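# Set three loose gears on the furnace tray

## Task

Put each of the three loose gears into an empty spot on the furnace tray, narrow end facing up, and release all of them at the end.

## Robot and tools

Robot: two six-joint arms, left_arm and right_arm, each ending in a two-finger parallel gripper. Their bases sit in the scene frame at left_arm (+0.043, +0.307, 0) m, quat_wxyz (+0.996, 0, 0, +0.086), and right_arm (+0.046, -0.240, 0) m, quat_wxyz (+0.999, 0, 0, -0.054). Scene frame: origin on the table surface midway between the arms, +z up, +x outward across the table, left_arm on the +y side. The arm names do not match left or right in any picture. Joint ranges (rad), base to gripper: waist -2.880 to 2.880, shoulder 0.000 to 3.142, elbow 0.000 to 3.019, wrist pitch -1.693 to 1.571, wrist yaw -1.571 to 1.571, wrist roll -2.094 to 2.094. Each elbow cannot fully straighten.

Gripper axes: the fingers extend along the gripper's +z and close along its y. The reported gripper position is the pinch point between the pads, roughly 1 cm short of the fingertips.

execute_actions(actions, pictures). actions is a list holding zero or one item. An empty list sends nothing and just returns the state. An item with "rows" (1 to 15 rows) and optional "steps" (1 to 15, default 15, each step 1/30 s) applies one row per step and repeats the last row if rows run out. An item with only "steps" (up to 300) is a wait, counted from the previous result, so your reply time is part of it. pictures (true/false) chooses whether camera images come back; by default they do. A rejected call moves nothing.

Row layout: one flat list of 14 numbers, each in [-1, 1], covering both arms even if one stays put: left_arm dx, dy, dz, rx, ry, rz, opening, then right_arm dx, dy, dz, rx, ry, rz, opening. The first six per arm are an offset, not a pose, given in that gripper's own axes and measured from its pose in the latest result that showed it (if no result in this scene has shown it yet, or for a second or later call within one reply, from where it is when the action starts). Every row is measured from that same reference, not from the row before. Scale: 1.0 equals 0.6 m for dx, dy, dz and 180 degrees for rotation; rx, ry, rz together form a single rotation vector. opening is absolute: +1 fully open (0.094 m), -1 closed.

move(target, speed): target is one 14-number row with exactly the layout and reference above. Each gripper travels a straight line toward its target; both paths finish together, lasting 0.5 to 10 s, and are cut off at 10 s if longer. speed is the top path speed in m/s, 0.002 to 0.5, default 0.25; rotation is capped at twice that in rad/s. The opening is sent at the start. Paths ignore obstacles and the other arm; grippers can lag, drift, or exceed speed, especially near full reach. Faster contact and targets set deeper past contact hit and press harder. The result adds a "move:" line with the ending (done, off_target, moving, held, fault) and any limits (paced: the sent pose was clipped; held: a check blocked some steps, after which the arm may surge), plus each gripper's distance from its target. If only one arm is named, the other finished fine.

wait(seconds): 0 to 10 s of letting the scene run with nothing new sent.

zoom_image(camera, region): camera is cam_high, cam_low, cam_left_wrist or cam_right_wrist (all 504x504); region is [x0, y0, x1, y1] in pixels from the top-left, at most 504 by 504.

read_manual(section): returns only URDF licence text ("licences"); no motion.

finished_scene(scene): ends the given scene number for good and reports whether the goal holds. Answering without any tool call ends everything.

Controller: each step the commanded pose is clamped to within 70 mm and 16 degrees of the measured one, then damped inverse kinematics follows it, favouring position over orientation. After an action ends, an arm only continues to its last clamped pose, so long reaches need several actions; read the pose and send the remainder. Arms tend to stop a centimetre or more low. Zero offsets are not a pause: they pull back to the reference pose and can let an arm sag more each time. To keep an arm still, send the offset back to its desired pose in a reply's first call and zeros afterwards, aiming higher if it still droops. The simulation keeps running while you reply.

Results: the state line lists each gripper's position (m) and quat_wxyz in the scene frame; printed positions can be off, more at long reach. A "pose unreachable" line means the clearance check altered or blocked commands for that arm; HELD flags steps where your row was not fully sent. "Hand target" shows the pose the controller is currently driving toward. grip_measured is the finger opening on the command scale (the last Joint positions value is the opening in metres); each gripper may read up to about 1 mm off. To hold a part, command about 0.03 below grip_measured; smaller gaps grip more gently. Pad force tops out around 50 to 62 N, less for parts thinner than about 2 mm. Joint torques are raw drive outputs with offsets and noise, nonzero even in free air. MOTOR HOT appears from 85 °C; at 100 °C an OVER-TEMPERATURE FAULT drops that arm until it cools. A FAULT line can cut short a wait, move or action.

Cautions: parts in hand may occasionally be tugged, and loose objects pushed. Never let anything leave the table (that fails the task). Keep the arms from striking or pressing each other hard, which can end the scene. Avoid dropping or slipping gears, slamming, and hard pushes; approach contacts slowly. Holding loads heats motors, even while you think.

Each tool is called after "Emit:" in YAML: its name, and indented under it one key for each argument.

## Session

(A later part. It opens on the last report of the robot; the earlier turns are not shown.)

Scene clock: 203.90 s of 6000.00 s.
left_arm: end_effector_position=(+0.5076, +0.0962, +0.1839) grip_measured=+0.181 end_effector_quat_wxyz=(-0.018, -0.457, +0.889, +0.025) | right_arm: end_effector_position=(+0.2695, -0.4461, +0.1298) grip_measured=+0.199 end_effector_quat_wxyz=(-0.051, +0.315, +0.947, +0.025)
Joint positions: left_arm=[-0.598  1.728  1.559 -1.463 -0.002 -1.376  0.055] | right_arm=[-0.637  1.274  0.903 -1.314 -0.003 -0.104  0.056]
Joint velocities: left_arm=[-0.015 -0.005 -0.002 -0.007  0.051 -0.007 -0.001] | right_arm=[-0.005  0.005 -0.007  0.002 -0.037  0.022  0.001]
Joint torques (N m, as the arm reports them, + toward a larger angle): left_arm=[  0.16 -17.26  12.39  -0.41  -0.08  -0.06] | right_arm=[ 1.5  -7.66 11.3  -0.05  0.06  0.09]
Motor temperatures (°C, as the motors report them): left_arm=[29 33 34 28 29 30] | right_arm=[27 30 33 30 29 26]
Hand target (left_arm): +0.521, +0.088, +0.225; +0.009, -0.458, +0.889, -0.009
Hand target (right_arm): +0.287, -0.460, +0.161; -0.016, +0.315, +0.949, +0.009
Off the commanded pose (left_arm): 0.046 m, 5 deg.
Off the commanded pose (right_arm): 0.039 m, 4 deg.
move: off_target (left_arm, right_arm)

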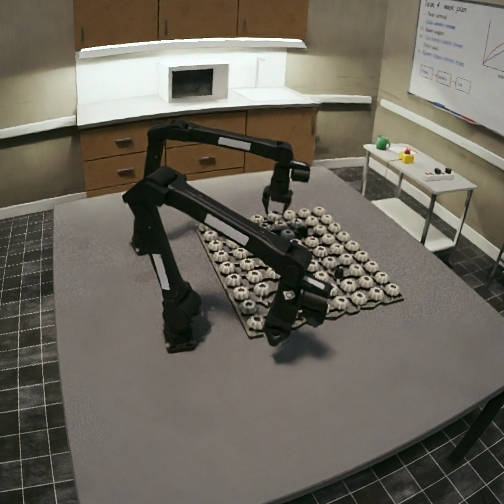

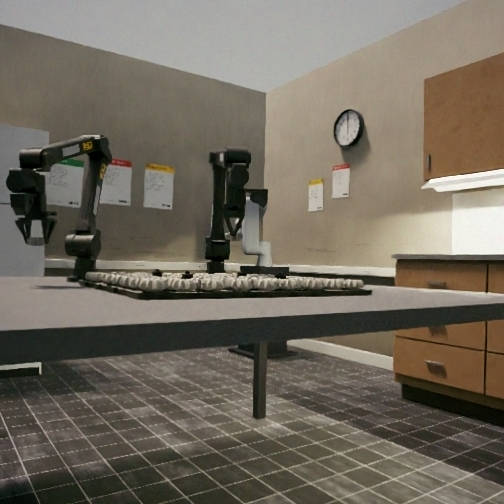

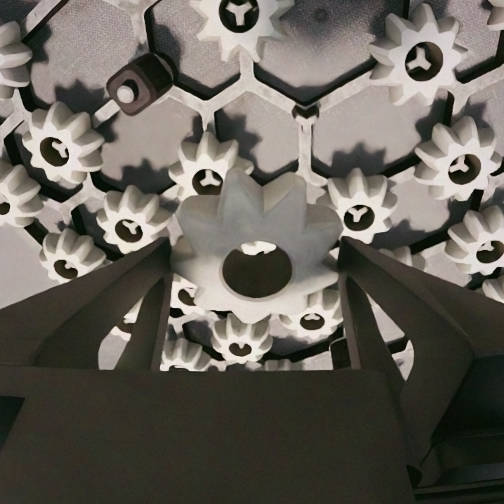

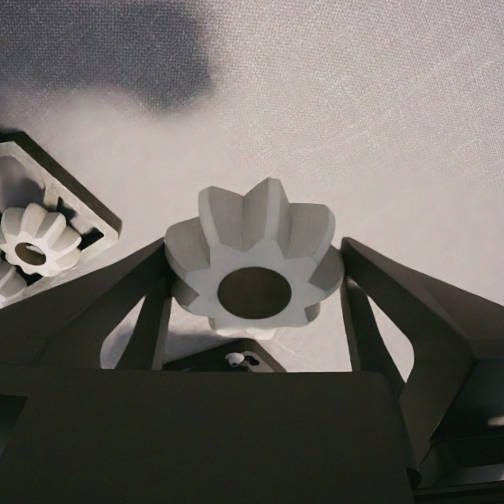

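Emit:
move:
  target: [0.497,0.609,-0.369,0.475,0.228,0.247,0.14, 0.117,0.341,-0.015,0.032,-0.024,-0.508,0.16]
  speed: 0.2

Scene clock: 220.43 s of 6000.00 s.
left_arm: end_effector_position=(+0.0519, +0.0523, +0.4009) grip_measured=+0.181 end_effector_quat_wxyz=(-0.001, +0.002, +0.734, -0.679) | right_arm: end_effector_position=(+0.3228, -0.2412, +0.1354) grip_measured=+0.200 end_effector_quat_wxyz=(-0.027, -0.452, +0.892, +0.016)
Joint positions: left_arm=[-1.629  0.177  0.598 -0.499  0.117 -1.56   0.056] | right_arm=[ 0.103  1.154  0.824 -1.304 -0.004 -0.942  0.056]
Joint velocities: left_arm=[ 0.015 -0.015 -0.017 -0.012  0.081  0.051  0.001] | right_arm=[ 0.005 -0.005  0.007 -0.007 -0.051  0.007  0.   ]
Joint torques (N m, as the arm reports them, + toward a larger angle): left_arm=[ 0.14  2.48  9.44  3.44 -0.09  0.1 ] | right_arm=[ 1.54 -6.15  8.36  0.84 -0.09 -0.04]
Motor temperatures (°C, as the motors report them): left_arm=[29 33 36 28 29 30] | right_arm=[27 30 34 30 29 26]
Hand target (left_arm): +0.051, +0.058, +0.421; +0.003, +0.005, +0.710, -0.704
Hand target (right_arm): +0.335, -0.239, +0.148; -0.003, -0.461, +0.887, +0.005
Off the commanded pose (left_arm): 0.030 m, 5 deg.
Off the commanded pose (right_arm): 0.020 m, 4 deg.
After step 90, 8.57 s passed at rest.
move: off_target (left_arm, right_arm)

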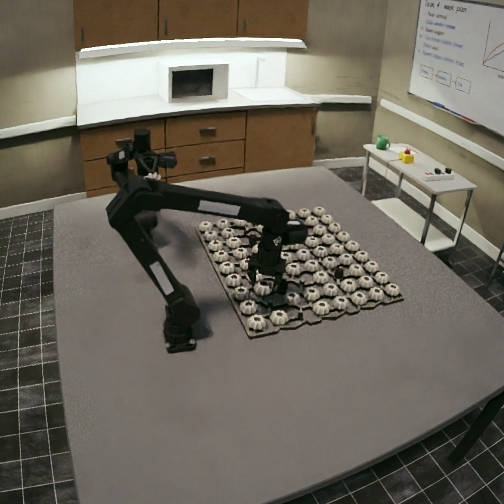

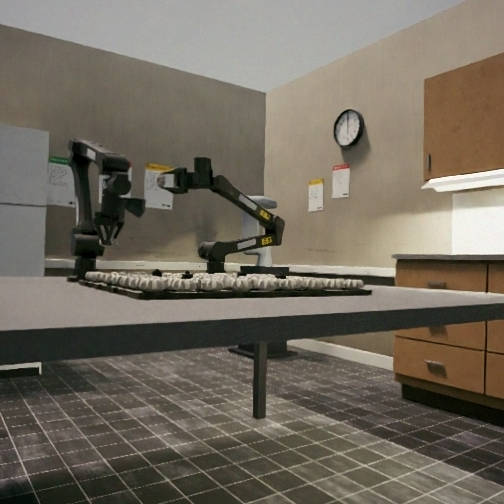

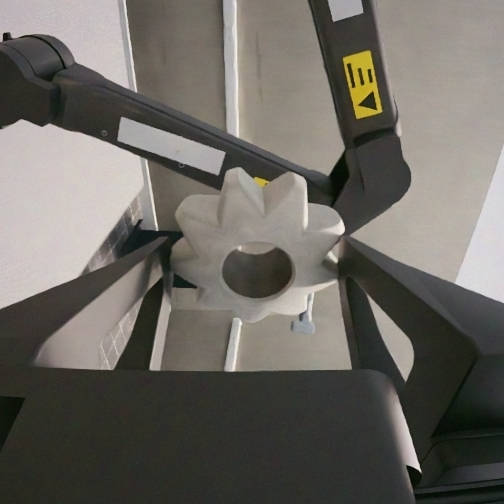

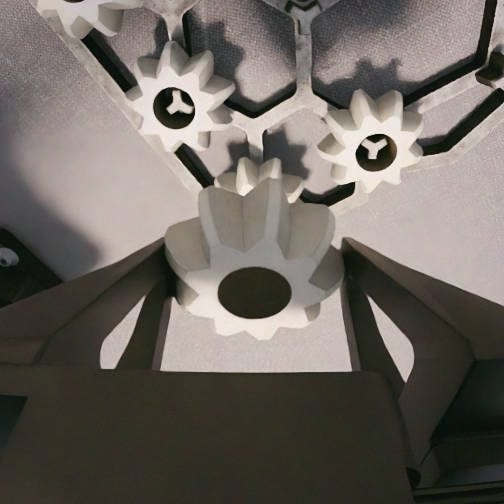

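Emit:
move:
  target: [0,-0.033,-0.01,0.022,0,0,0.14, -0.113,-0.04,0.117,0.017,-0.011,0,0.16]
  speed: 0.1

Scene clock: 228.30 s of 6000.00 s.
left_arm: end_effector_position=(+0.0517, +0.0505, +0.3930) grip_measured=+0.181 end_effector_quat_wxyz=(-0.002, +0.002, +0.739, -0.674) | right_arm: end_effector_position=(+0.3706, -0.2038, +0.0574) grip_measured=+0.200 end_effector_quat_wxyz=(-0.012, -0.454, +0.891, +0.007)
Joint positions: left_arm=[-1.629  0.177  0.585 -0.499  0.119 -1.56   0.056] | right_arm=[ 0.219  1.376  0.788 -1.009 -0.004 -0.833  0.056]
Joint velocities: left_arm=[-0.005  0.005 -0.027 -0.022 -0.081 -0.051  0.   ] | right_arm=[ 0.005 -0.005 -0.012  0.017 -0.007  0.037 -0.   ]
Joint torques (N m, as the arm reports them, + toward a larger angle): left_arm=[ 0.87  2.24 10.19  3.31  0.12  0.01] | right_arm=[ 1.68 -7.69  6.4   1.07  0.17  0.18]
Motor temperatures (°C, as the motors report them): left_arm=[29 33 35 28 29 30] | right_arm=[27 30 33 30 29 26]
Hand target (left_arm): +0.052, +0.058, +0.420; -0.000, +0.002, +0.710, -0.704
Hand target (right_arm): +0.376, -0.201, +0.061; +0.000, -0.452, +0.892, +0.001
Off the commanded pose (left_arm): 0.029 m, 5 deg.
Off the commanded pose (right_arm): 0.009 m, 2 deg.
After step 90, 3.50 s passed at rest.
move: off_target (left_arm)

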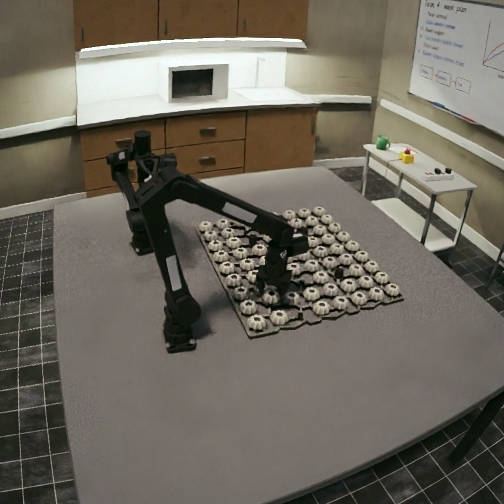

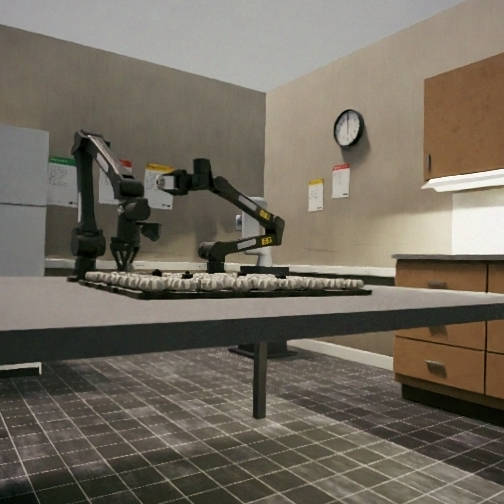

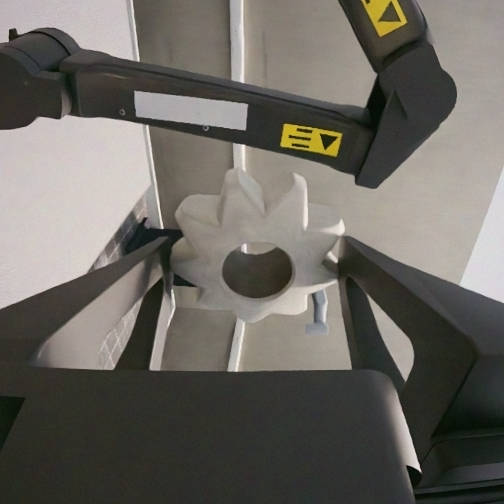

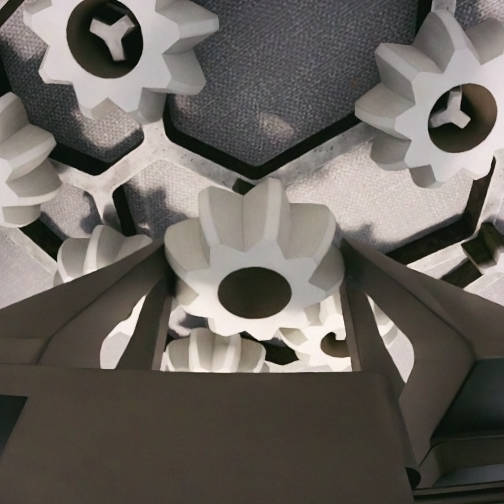

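Emit:
move:
  target: [0,-0.045,-0.012,0.028,0,0,0.14, -0.012,0.003,0.05,0,0,0,0.16]
  speed: 0.04

Scene clock: 231.87 s of 6000.00 s.
left_arm: end_effector_position=(+0.0513, +0.0488, +0.3889) grip_measured=+0.181 end_effector_quat_wxyz=(-0.004, +0.003, +0.739, -0.674) | right_arm: end_effector_position=(+0.3704, -0.2012, +0.0275) grip_measured=+0.200 end_effector_quat_wxyz=(-0.017, -0.454, +0.891, +0.008)
Joint positions: left_arm=[-1.629  0.177  0.573 -0.487  0.123 -1.56   0.056] | right_arm=[ 0.227  1.44   0.755 -0.923 -0.004 -0.825  0.056]
Joint velocities: left_arm=[-0.015  0.005  0.022  0.007 -0.037  0.022 -0.001] | right_arm=[ 0.015 -0.005 -0.012 -0.007  0.022  0.022  0.   ]
Joint torques (N m, as the arm reports them, + toward a larger angle): left_arm=[ 0.94  2.28 10.61  3.35  0.12 -0.01] | right_arm=[ 1.44 -7.43  5.43  0.95  0.03  0.22]
Motor temperatures (°C, as the motors report them): left_arm=[29 33 35 28 29 30] | right_arm=[27 30 33 30 29 26]
Hand target (left_arm): +0.052, +0.057, +0.420; -0.002, +0.002, +0.709, -0.706
Hand target (right_arm): +0.372, -0.197, +0.027; -0.012, -0.454, +0.891, +0.007
Off the commanded pose (left_arm): 0.032 m, 5 deg.
Off the commanded pose (right_arm): 0.005 m, 1 deg.
move: off_target (left_arm)

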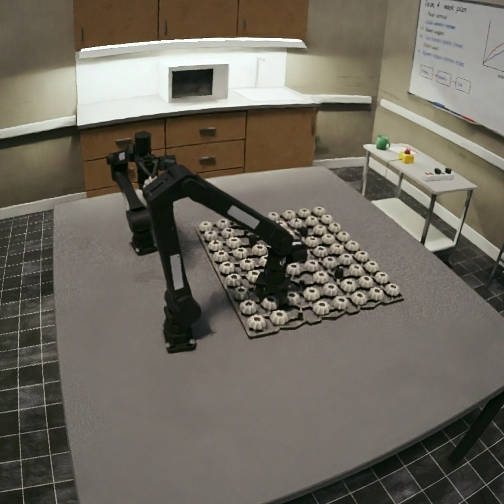

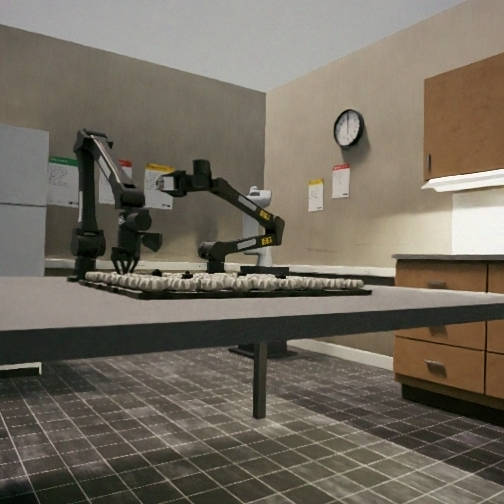

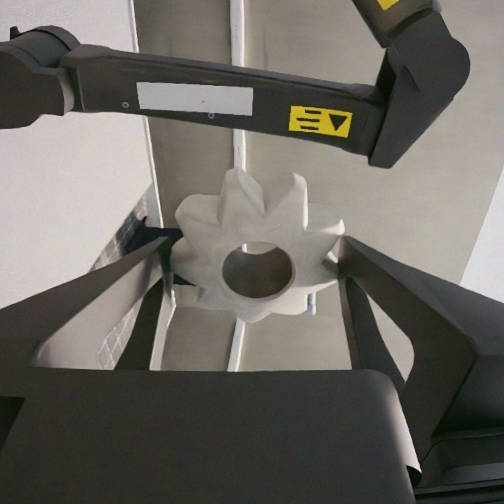

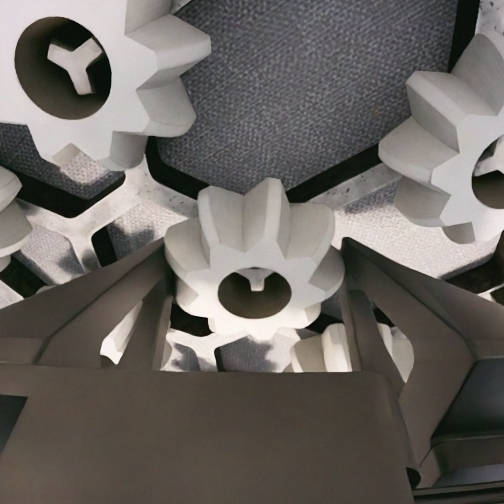

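Emit:
execute_actions:
  actions:
    - {"rows": [[0,-0.052,-0.013,0.028,0,0,0.14, 0,0,0.008,0,0,0,0.16],[0,-0.052,-0.013,0.028,0,0,0.14, 0,0,0.008,0,0,0,0.16],[0,-0.052,-0.013,0.028,0,0,0.14, 0,0,0.008,0,0,0,0.16],[0,-0.052,-0.013,0.028,0,0,0.14, 0,0,0.008,0,0,0,0.16],[0,-0.052,-0.013,0.028,0,0,0.14, 0,0,0.008,0,0,0,0.16],[0,-0.052,-0.013,0.028,0,0,0.14, 0,0,0.008,0,0,0,0.42]], "steps": 15}
  pictures: false

Emit:
move:
  target: [0,-0.052,-0.013,0.028,0,0,0.14, 0,0,-0.3,0,0,0,0.42]
  speed: 0.15

Scene clock: 236.03 s of 6000.00 s.
left_arm: end_effector_position=(+0.0505, +0.0487, +0.3903) grip_measured=+0.181 end_effector_quat_wxyz=(-0.005, +0.005, +0.737, -0.676) | right_arm: end_effector_position=(+0.3703, -0.2012, +0.0272) grip_measured=+0.419 end_effector_quat_wxyz=(-0.017, -0.454, +0.891, +0.008)
Joint positions: left_arm=[-1.629  0.177  0.573 -0.481  0.128 -1.56   0.056] | right_arm=[ 0.227  1.441  0.755 -0.922 -0.004 -0.825  0.067]
Joint velocities: left_arm=[-0.005 -0.015  0.017 -0.007  0.007 -0.022 -0.   ] | right_arm=[-0.005 -0.005 -0.002 -0.002 -0.066 -0.007 -0.   ]
Joint torques (N m, as the arm reports them, + toward a larger angle): left_arm=[ 1.04  2.65 10.62  3.31  0.12 -0.01] | right_arm=[ 0.43 -6.81  5.25  0.96  0.04  0.09]
Motor temperatures (°C, as the motors report them): left_arm=[29 32 36 28 29 30] | right_arm=[27 30 33 30 29 26]
Hand target (left_arm): +0.051, +0.055, +0.420; -0.003, +0.004, +0.708, -0.706
Hand target (right_arm): +0.370, -0.201, +0.023; -0.017, -0.454, +0.891, +0.008
Off the commanded pose (left_arm): 0.031 m, 5 deg.
Off the commanded pose (right_arm): 0.004 m, 0 deg.
Steps of this call (steps 1 to 90: nothing new was sent; then 0.67 s passed at rest; steps 91 to 105: all 15 steps of this action). Readings (end_effector_position):
91: left_arm (+0.0510, +0.0488, +0.3891) | right_arm (+0.3702, -0.2012, +0.0273)
92: left_arm (+0.0506, +0.0487, +0.3894) | right_arm (+0.3702, -0.2012, +0.0273)
94: left_arm (+0.0505, +0.0487, +0.3899) | right_arm (+0.3702, -0.2012, +0.0273)
98: left_arm (+0.0505, +0.0487, +0.3903) | right_arm (+0.3703, -0.2012, +0.0272)
105: the state above

Scene clock: 237.87 s of 6000.00 s.
left_arm: end_effector_position=(+0.0499, +0.0472, +0.3847) grip_measured=+0.181 end_effector_quat_wxyz=(-0.007, +0.006, +0.739, -0.674) | right_arm: end_effector_position=(+0.3644, -0.2025, +0.1826) grip_measured=+0.419 end_effector_quat_wxyz=(-0.042, -0.454, +0.890, +0.016)
Joint positions: left_arm=[-1.629  0.177  0.562 -0.477  0.132 -1.561  0.056] | right_arm=[ 0.227  1.258  1.035 -1.438 -0.002 -0.825  0.067]
Joint velocities: left_arm=[-0.024 -0.005 -0.007  0.012  0.022 -0.022 -0.   ] | right_arm=[-0.015 -0.005 -0.002 -0.002  0.022 -0.051 -0.   ]
Joint torques (N m, as the arm reports them, + toward a larger angle): left_arm=[ 1.02  2.39 11.32  3.32  0.12 -0.01] | right_arm=[ 1.46 -7.57 10.75 -0.09 -0.1   0.13]
Motor temperatures (°C, as the motors report them): left_arm=[29 32 36 28 29 30] | right_arm=[27 30 33 30 29 26]
Hand target (left_arm): +0.050, +0.056, +0.421; -0.005, +0.005, +0.706, -0.708
Hand target (right_arm): +0.378, -0.198, +0.206; -0.017, -0.454, +0.891, +0.008
Off the commanded pose (left_arm): 0.038 m, 5 deg.
Off the commanded pose (right_arm): 0.028 m, 3 deg.
move: off_target (left_arm, right_arm)

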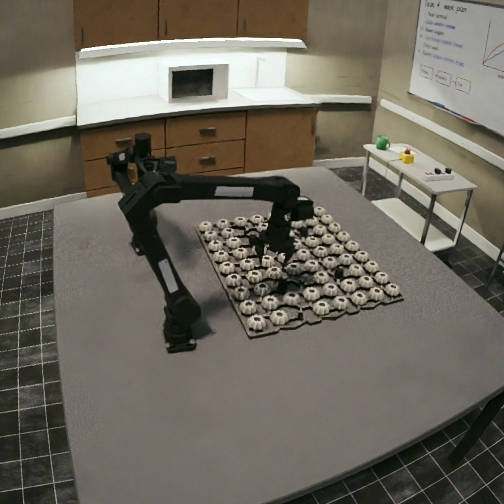

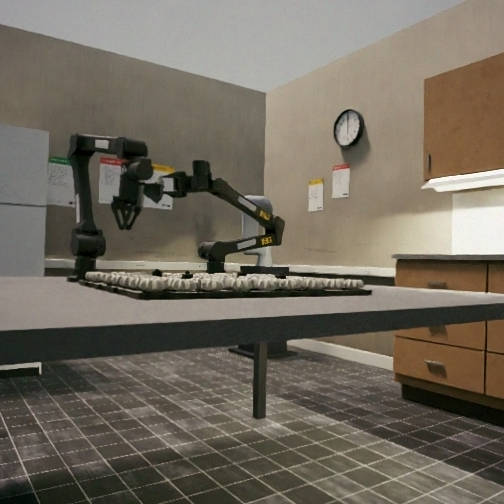

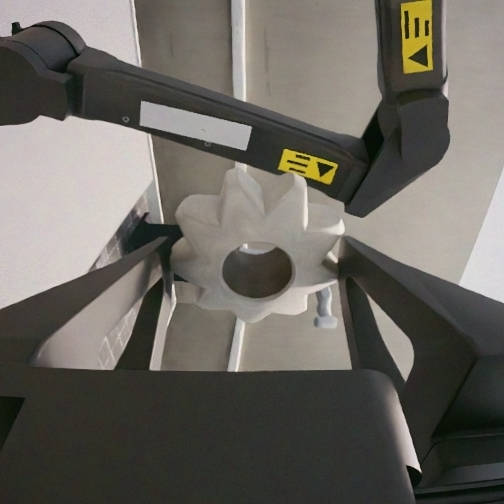

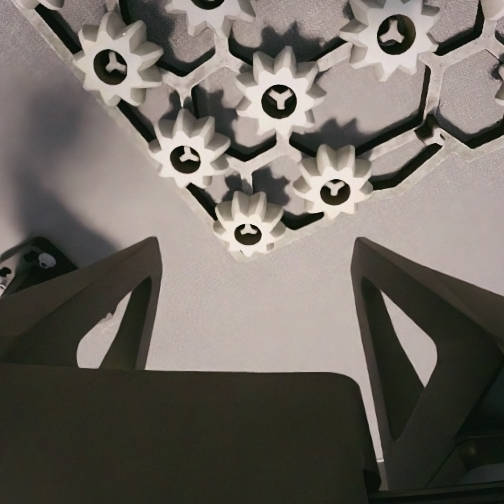

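Emit:
move:
  target: [0,-0.06,-0.015,0.028,0,0,0.14, 0.072,0.632,-0.317,-0.151,-0.536,-0.172,1]
  speed: 0.2

Scene clock: 251.63 s of 6000.00 s.
left_arm: end_effector_position=(+0.0491, +0.0458, +0.3756) grip_measured=+0.181 end_effector_quat_wxyz=(-0.010, +0.007, +0.745, -0.667) | right_arm: end_effector_position=(+0.0465, -0.0103, +0.3975) grip_measured=+1.000 end_effector_quat_wxyz=(+0.516, -0.476, +0.476, +0.530)
Joint positions: left_arm=[-1.629  0.177  0.548 -0.482  0.138 -1.562  0.056] | right_arm=[ 1.641  0.011  0.478 -0.373 -0.052  0.018  0.094]
Joint velocities: left_arm=[ 0.005  0.005  0.002  0.002 -0.007 -0.066 -0.001] | right_arm=[ 0.005  0.005 -0.002  0.017  0.022 -0.037  0.   ]
Joint torques (N m, as the arm reports them, + toward a larger angle): left_arm=[ 1.15  2.41 12.33  3.23  0.12 -0.01] | right_arm=[1.82 3.6  7.23 2.88 0.23 0.01]
Motor temperatures (°C, as the motors report them): left_arm=[29 32 37 28 29 30] | right_arm=[27 30 33 30 29 26]
Hand target (left_arm): +0.050, +0.056, +0.420; -0.007, +0.006, +0.709, -0.705
Hand target (right_arm): +0.045, -0.010, +0.402; +0.523, -0.474, +0.465, +0.534
Off the commanded pose (left_arm): 0.046 m, 6 deg.
Off the commanded pose (right_arm): 0.005 m, 3 deg.
joint sent to its limit (right arm) — the command would take joint 2 (shoulder) past its lower limit, so that joint was sent only as far as its limit.
After step 90, 5.67 s passed at rest.
move: off_target (left_arm, right_arm)

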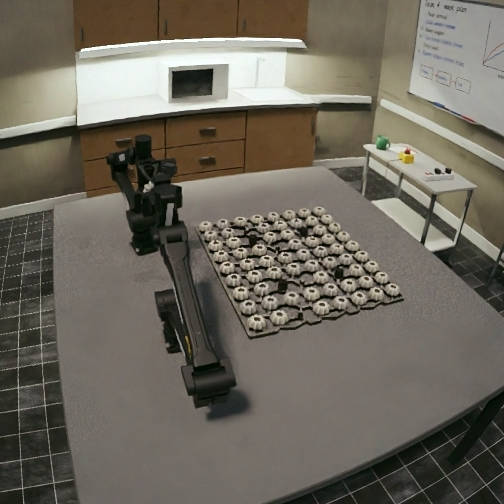

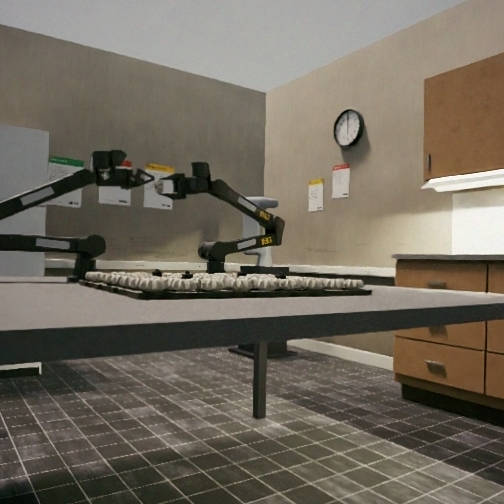

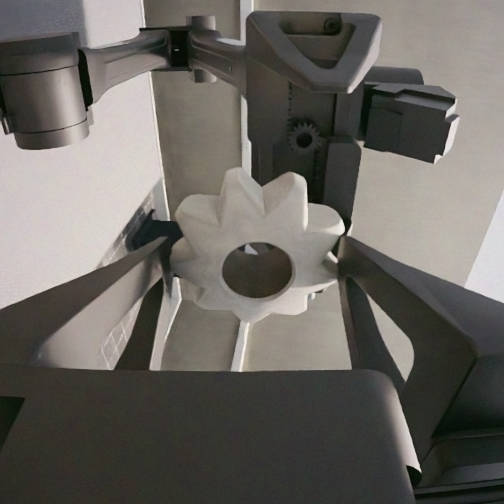

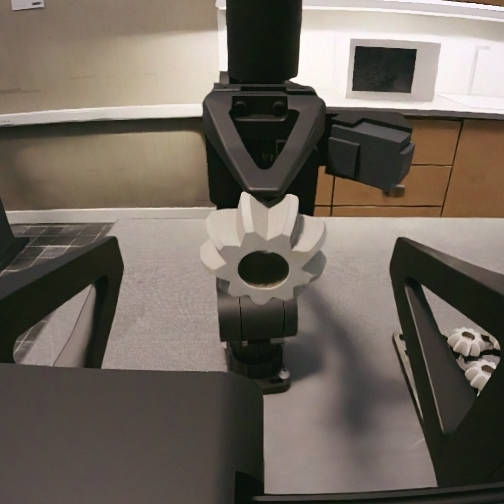

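Emit:
execute_actions:
  actions:
    - {"rows": [[0,-0.074,-0.017,0.033,0,0,0.14, 0.042,-0.005,0.02,0,0,0,1]], "steps": 15}

Scene clock: 255.07 s of 6000.00 s.
left_arm: end_effector_position=(+0.0483, +0.0459, +0.3757) grip_measured=+0.181 end_effector_quat_wxyz=(-0.014, +0.007, +0.745, -0.667) | right_arm: end_effector_position=(+0.0474, +0.0030, +0.3643) grip_measured=+1.000 end_effector_quat_wxyz=(+0.508, -0.485, +0.481, +0.525)
Joint positions: left_arm=[-1.627  0.177  0.548 -0.482  0.146 -1.565  0.056] | right_arm=[ 1.62   0.014  0.401 -0.319 -0.079  0.018  0.094]
Joint velocities: left_arm=[ 0.015 -0.005 -0.012 -0.007 -0.007 -0.007 -0.   ] | right_arm=[ 0.005  0.005 -0.027  0.007  0.037  0.022  0.   ]
Joint torques (N m, as the arm reports them, + toward a larger angle): left_arm=[ 1.14  2.81 12.31  3.36  0.12  0.  ] | right_arm=[0.08 4.49 8.37 3.06 0.03 0.12]
Motor temperatures (°C, as the motors report them): left_arm=[29 32 37 28 29 30] | right_arm=[27 30 33 30 29 26]
Hand target (left_arm): +0.049, +0.054, +0.419; -0.010, +0.007, +0.709, -0.705
Hand target (right_arm): +0.049, +0.003, +0.373; +0.516, -0.476, +0.476, +0.530
Off the commanded pose (left_arm): 0.046 m, 6 deg.
Off the commanded pose (right_arm): 0.009 m, 2 deg.
Steps of this call (steps 1 to 88: nothing new was sent; steps 89 to 103: all 15 steps of this action). Readings (end_effector_position):
89: left_arm (+0.0486, +0.0458, +0.3756) | right_arm (+0.0455, -0.0093, +0.3964)
90: left_arm (+0.0481, +0.0459, +0.3757) | right_arm (+0.0451, -0.0074, +0.3938)
92: left_arm (+0.0481, +0.0459, +0.3757) | right_arm (+0.0461, -0.0024, +0.3801)
96: left_arm (+0.0483, +0.0459, +0.3757) | right_arm (+0.0476, +0.0030, +0.3629)
103: the state above

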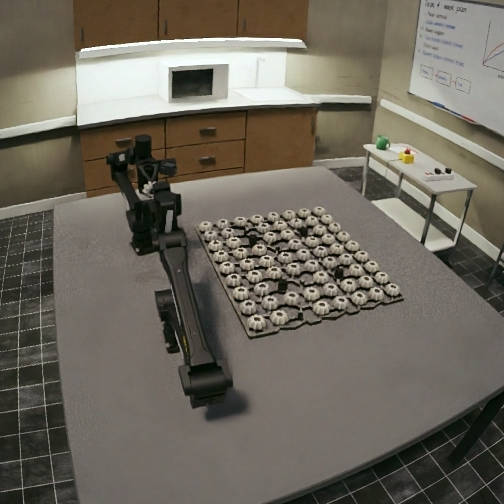

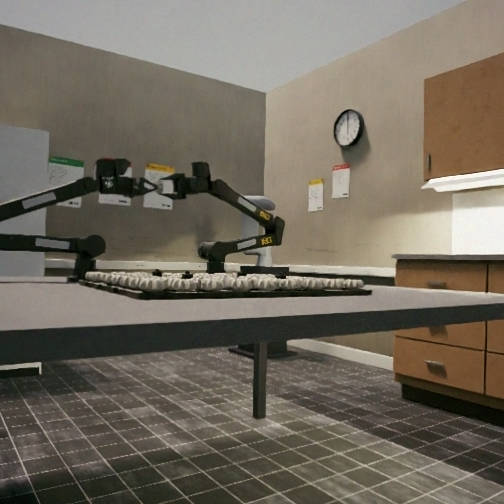

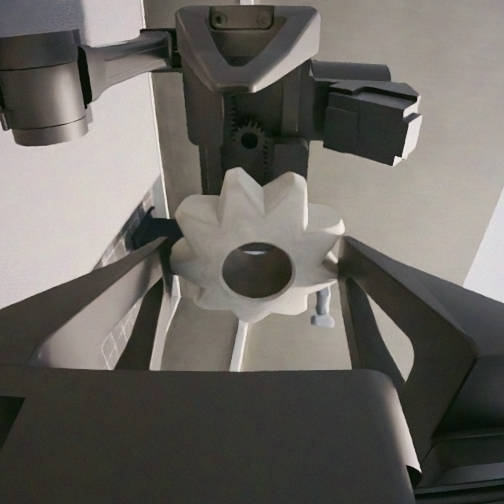

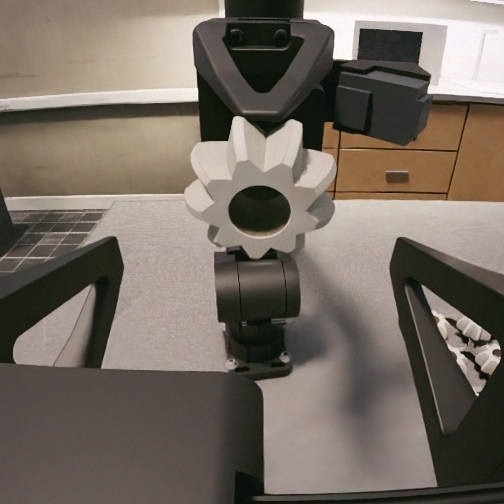

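Emit:
execute_actions:
  actions:
    - {"rows": [[0,-0.074,-0.015,0.033,0,0,0.14, -0.03,0,0.057,0,-0.01,0,1]], "steps": 15}

Scene clock: 256.87 s of 6000.00 s.
left_arm: end_effector_position=(+0.0476, +0.0458, +0.3772) grip_measured=+0.181 end_effector_quat_wxyz=(-0.017, +0.008, +0.743, -0.669) | right_arm: end_effector_position=(+0.0498, +0.0397, +0.3580) grip_measured=+1.000 end_effector_quat_wxyz=(-0.502, +0.490, -0.491, -0.516)
Joint positions: left_arm=[-1.624  0.177  0.548 -0.476  0.154 -1.569  0.056] | right_arm=[ 1.629  0.181  0.401 -0.183 -0.063  0.018  0.094]
Joint velocities: left_arm=[ 0.005 -0.005 -0.007  0.007  0.081 -0.022 -0.001] | right_arm=[-0.005 -0.005 -0.017  0.017  0.066  0.007  0.   ]
Joint torques (N m, as the arm reports them, + toward a larger angle): left_arm=[ 1.11  3.19 12.28  3.32  0.12 -0.02] | right_arm=[ 1.76  2.15 10.24  3.02  0.23  0.07]
Motor temperatures (°C, as the motors report them): left_arm=[29 32 37 28 29 30] | right_arm=[27 30 33 30 29 26]
Hand target (left_arm): +0.048, +0.053, +0.419; -0.014, +0.007, +0.709, -0.705
Hand target (right_arm): +0.048, +0.035, +0.384; +0.516, -0.476, +0.473, +0.533
Off the commanded pose (left_arm): 0.044 m, 6 deg.
Off the commanded pose (right_arm): 0.027 m, 4 deg.
Steps of this call (steps 1 to 39: nothing new was sent; steps 40 to 54: all 15 steps of this action). Readings (end_effector_position):
40: left_arm (+0.0479, +0.0459, +0.3759) | right_arm (+0.0482, +0.0046, +0.3669)
41: left_arm (+0.0475, +0.0459, +0.3761) | right_arm (+0.0489, +0.0093, +0.3699)
43: left_arm (+0.0475, +0.0458, +0.3768) | right_arm (+0.0496, +0.0223, +0.3696)
47: left_arm (+0.0476, +0.0458, +0.3772) | right_arm (+0.0498, +0.0400, +0.3556)
54: the state above

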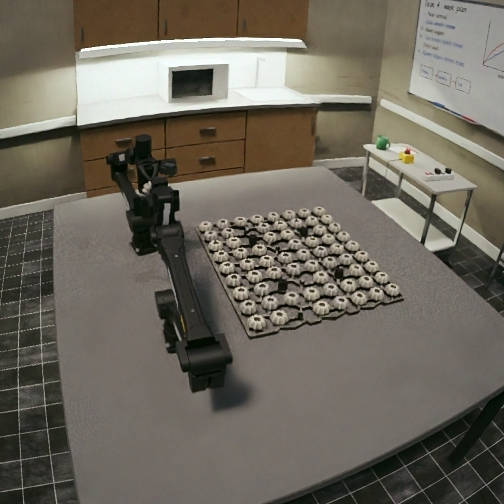

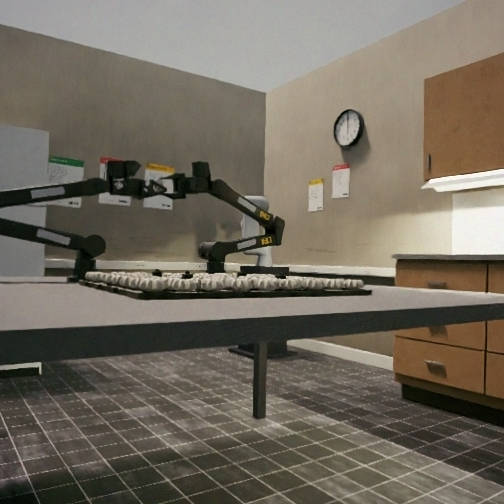

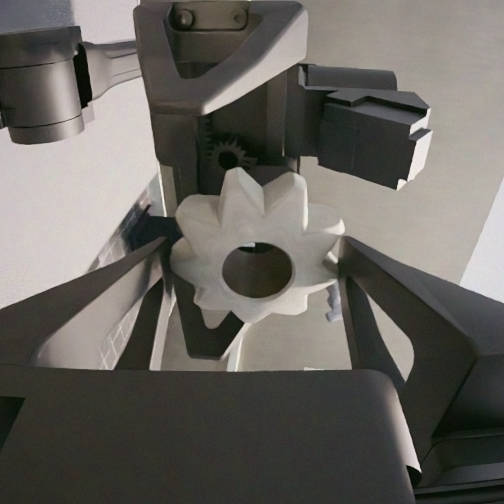

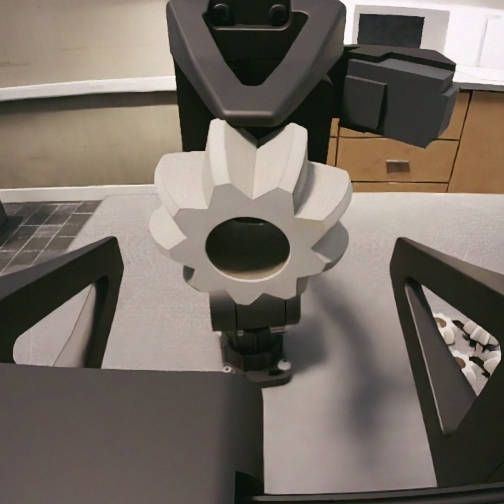

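Emit:
execute_actions:
  actions:
    - {"rows": [[0,0.012,0,0.033,0,0,0.14, -0.043,0,-0.008,0,-0.022,0,1]], "steps": 15}

Scene clock: 259.13 s of 6000.00 s.
left_arm: end_effector_position=(+0.0482, +0.0412, +0.3377) grip_measured=+0.181 end_effector_quat_wxyz=(-0.018, +0.006, +0.738, -0.675) | right_arm: end_effector_position=(+0.0497, +0.0380, +0.3614) grip_measured=+1.000 end_effector_quat_wxyz=(+0.505, -0.487, +0.488, +0.520)
Joint positions: left_arm=[-1.624  0.135  0.429 -0.384  0.154 -1.575  0.056] | right_arm=[ 1.629  0.173  0.401 -0.177 -0.063  0.018  0.094]
Joint velocities: left_arm=[ 0.015 -0.005 -0.007 -0.012 -0.022  0.022  0.001] | right_arm=[-0.005  0.005 -0.002 -0.007  0.007  0.022  0.   ]
Joint torques (N m, as the arm reports them, + toward a larger angle): left_arm=[ 0.31  1.4  10.82  3.24 -0.05  0.01] | right_arm=[0.38 2.49 9.82 3.05 0.01 0.16]
Motor temperatures (°C, as the motors report them): left_arm=[29 32 37 28 29 30] | right_arm=[27 30 33 30 29 26]
Hand target (left_arm): +0.047, +0.048, +0.369; -0.017, +0.007, +0.707, -0.707
Hand target (right_arm): +0.050, +0.033, +0.383; +0.519, -0.472, +0.473, +0.533
Off the commanded pose (left_arm): 0.033 m, 5 deg.
Off the commanded pose (right_arm): 0.023 m, 3 deg.
Steps of this call (steps 1 to 53: nothing new was sent; steps 54 to 68: all 15 steps of this action). Readings (end_effector_position):
54: left_arm (+0.0477, +0.0448, +0.3757) | right_arm (+0.0498, +0.0396, +0.3584)
55: left_arm (+0.0478, +0.0441, +0.3744) | right_arm (+0.0498, +0.0394, +0.3589)
57: left_arm (+0.0479, +0.0436, +0.3609) | right_arm (+0.0498, +0.0386, +0.3603)
61: left_arm (+0.0482, +0.0413, +0.3375) | right_arm (+0.0497, +0.0380, +0.3614)
68: the state above

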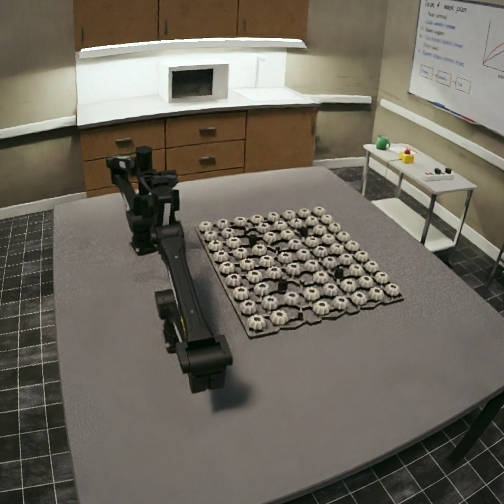

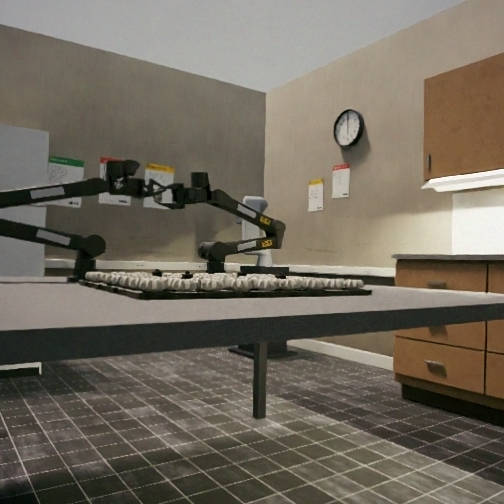

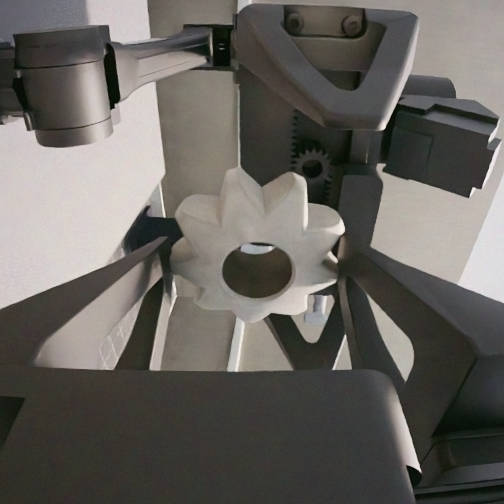

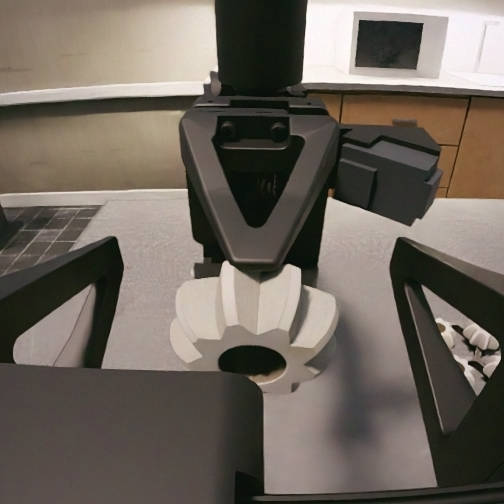

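Emit:
execute_actions:
  actions:
    - {"rows": [[0,-0.052,-0.011,0.028,0,0,0.14, 0.025,0,-0.012,0,0,0,1]], "steps": 15}

Scene clock: 271.87 s of 6000.00 s.
left_arm: end_effector_position=(+0.0474, +0.0411, +0.3389) grip_measured=+0.181 end_effector_quat_wxyz=(-0.021, +0.007, +0.736, -0.677) | right_arm: end_effector_position=(+0.0495, +0.0326, +0.3456) grip_measured=+1.000 end_effector_quat_wxyz=(+0.505, -0.487, +0.488, +0.520)
Joint positions: left_arm=[-1.624  0.135  0.429 -0.379  0.159 -1.578  0.056] | right_arm=[ 1.629  0.13   0.358 -0.177 -0.063  0.018  0.094]
Joint velocities: left_arm=[-0.005  0.005  0.002  0.002 -0.081 -0.007 -0.001] | right_arm=[-0.015 -0.005 -0.007 -0.017 -0.022 -0.037  0.   ]
Joint torques (N m, as the arm reports them, + toward a larger angle): left_arm=[ 1.16  2.35 10.79  3.31  0.12  0.01] | right_arm=[0.26 3.44 8.33 1.63 0.08 0.1 ]
Motor temperatures (°C, as the motors report them): left_arm=[29 32 37 28 29 30] | right_arm=[27 30 34 30 29 26]
Hand target (left_arm): +0.049, +0.047, +0.369; -0.018, +0.006, +0.708, -0.706
Hand target (right_arm): +0.050, +0.031, +0.346; +0.505, -0.487, +0.488, +0.519
Off the commanded pose (left_arm): 0.031 m, 5 deg.
Off the commanded pose (right_arm): 0.001 m, 0 deg.
Steps of this call (steps 1 to 90: nothing new was sent; then 9.23 s passed at rest; steps 91 to 105: all 15 steps of this action). Readings (end_effector_position):
91: left_arm (+0.0478, +0.0412, +0.3378) | right_arm (+0.0497, +0.0378, +0.3597)
92: left_arm (+0.0476, +0.0412, +0.3381) | right_arm (+0.0497, +0.0366, +0.3575)
94: left_arm (+0.0474, +0.0412, +0.3386) | right_arm (+0.0495, +0.0342, +0.3506)
98: left_arm (+0.0474, +0.0411, +0.3389) | right_arm (+0.0495, +0.0326, +0.3456)
105: the state above

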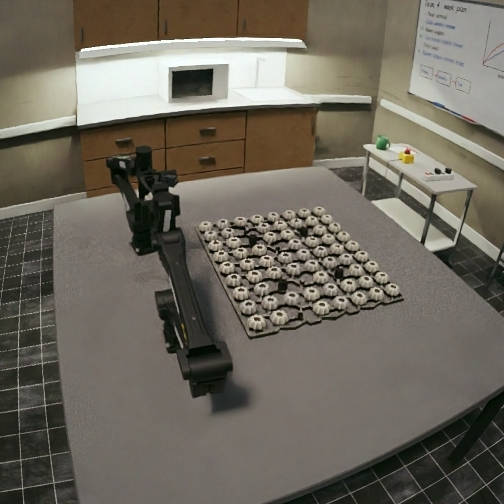

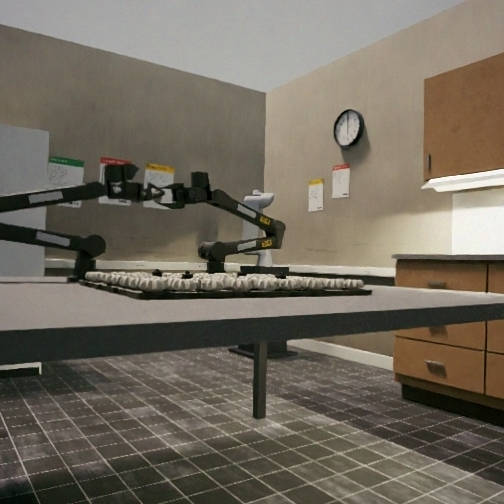

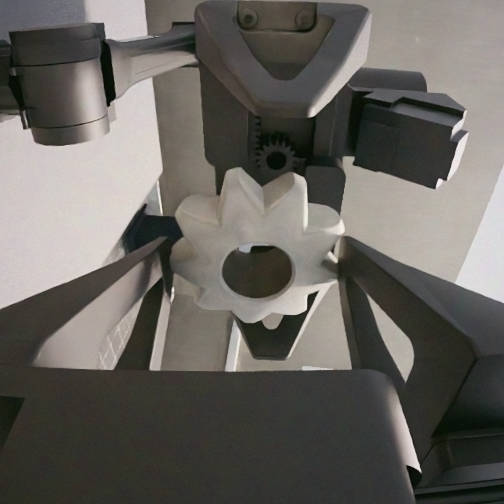

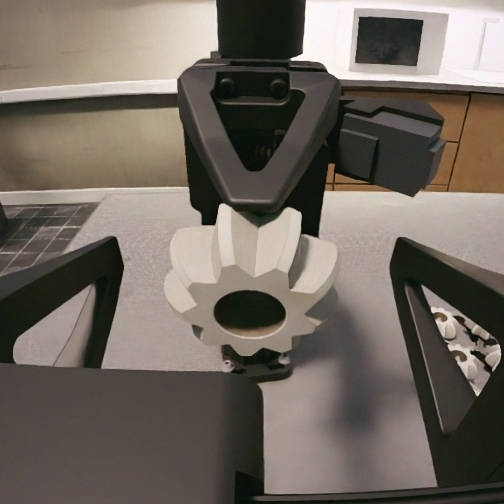

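Go down ~7 mm more then close.

Emit:
execute_actions:
  actions:
    - {"rows": [[0,-0.05,-0.01,0.028,0,0,0.14, 0.012,0,0,0,0,0,1],[0,-0.05,-0.01,0.028,0,0,0.14, 0.012,0,0,0,0,0,1],[0,-0.05,-0.01,0.028,0,0,0.14, 0.012,0,0,0,0,0,1],[0,-0.05,-0.01,0.028,0,0,0.14, 0.012,0,0,0,0,0,1],[0,-0.05,-0.01,0.028,0,0,0.14, 0.012,0,0,0,0,0,0.15]], "steps": 15}

Scene clock: 274.43 s of 6000.00 s.
left_arm: end_effector_position=(+0.0482, +0.0410, +0.3413) grip_measured=+0.181 end_effector_quat_wxyz=(-0.021, +0.005, +0.733, -0.680) | right_arm: end_effector_position=(+0.0486, +0.0341, +0.3350) grip_measured=+0.207 end_effector_quat_wxyz=(-0.500, +0.492, -0.491, -0.517)
Joint positions: left_arm=[-1.62   0.135  0.429 -0.369  0.161 -1.583  0.056] | right_arm=[ 1.63   0.13   0.341 -0.177 -0.067  0.018  0.057]
Joint velocities: left_arm=[-0.015 -0.005  0.002 -0.007 -0.037 -0.007  0.001] | right_arm=[-0.015  0.005  0.012  0.002 -0.051 -0.037  0.   ]
Joint torques (N m, as the arm reports them, + toward a larger angle): left_arm=[ 0.9   2.39 10.59  3.3   0.23  0.  ] | right_arm=[0.82 2.67 8.08 2.34 0.35 0.09]
Motor temperatures (°C, as the motors report them): left_arm=[29 32 37 28 29 30] | right_arm=[27 30 34 30 29 26]
Hand target (left_arm): +0.048, +0.046, +0.369; -0.020, +0.007, +0.706, -0.708
Hand target (right_arm): +0.049, +0.033, +0.338; +0.505, -0.487, +0.488, +0.520
Off the commanded pose (left_arm): 0.028 m, 4 deg.
Off the commanded pose (right_arm): 0.004 m, 1 deg.
Steps of this call (steps 1 to 62: nothing new was sent; steps 63 to 77: all 15 steps of this action). Readings (end_effector_position):
63: left_arm (+0.0472, +0.0411, +0.3392) | right_arm (+0.0495, +0.0327, +0.3448)
64: left_arm (+0.0469, +0.0411, +0.3397) | right_arm (+0.0495, +0.0329, +0.3435)
66: left_arm (+0.0468, +0.0410, +0.3407) | right_arm (+0.0495, +0.0335, +0.3393)
70: left_arm (+0.0480, +0.0410, +0.3411) | right_arm (+0.0484, +0.0341, +0.3350)
77: the state above

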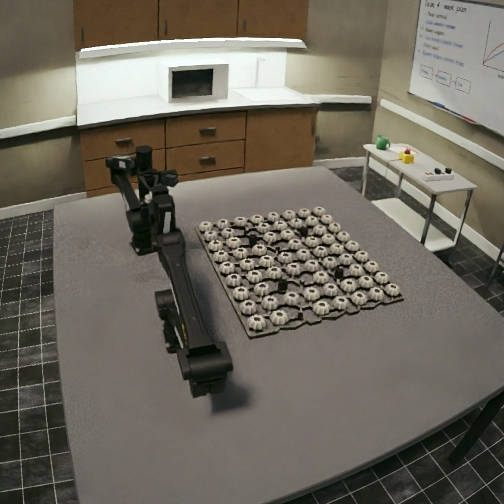

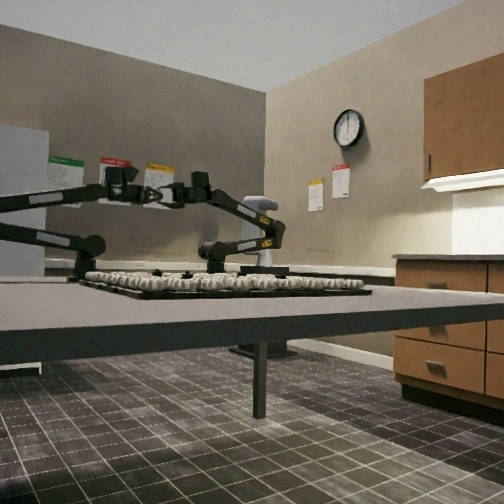

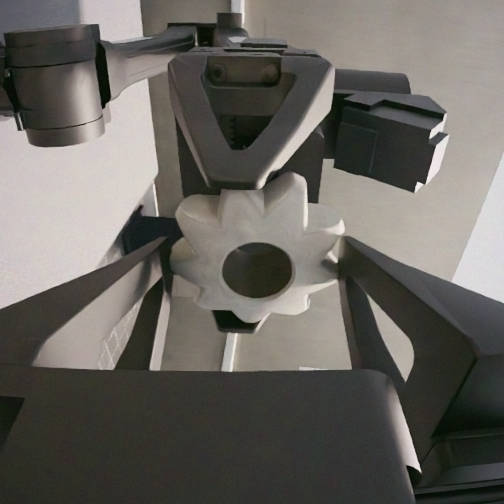

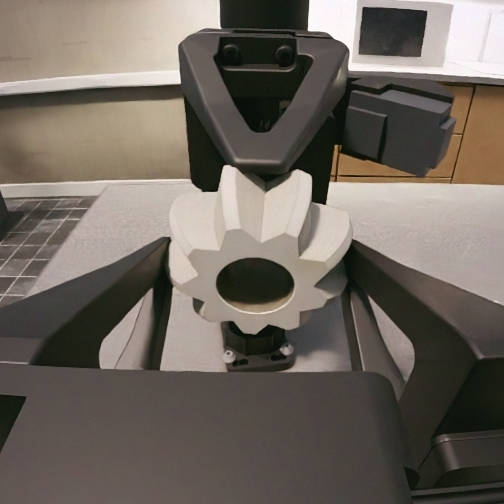

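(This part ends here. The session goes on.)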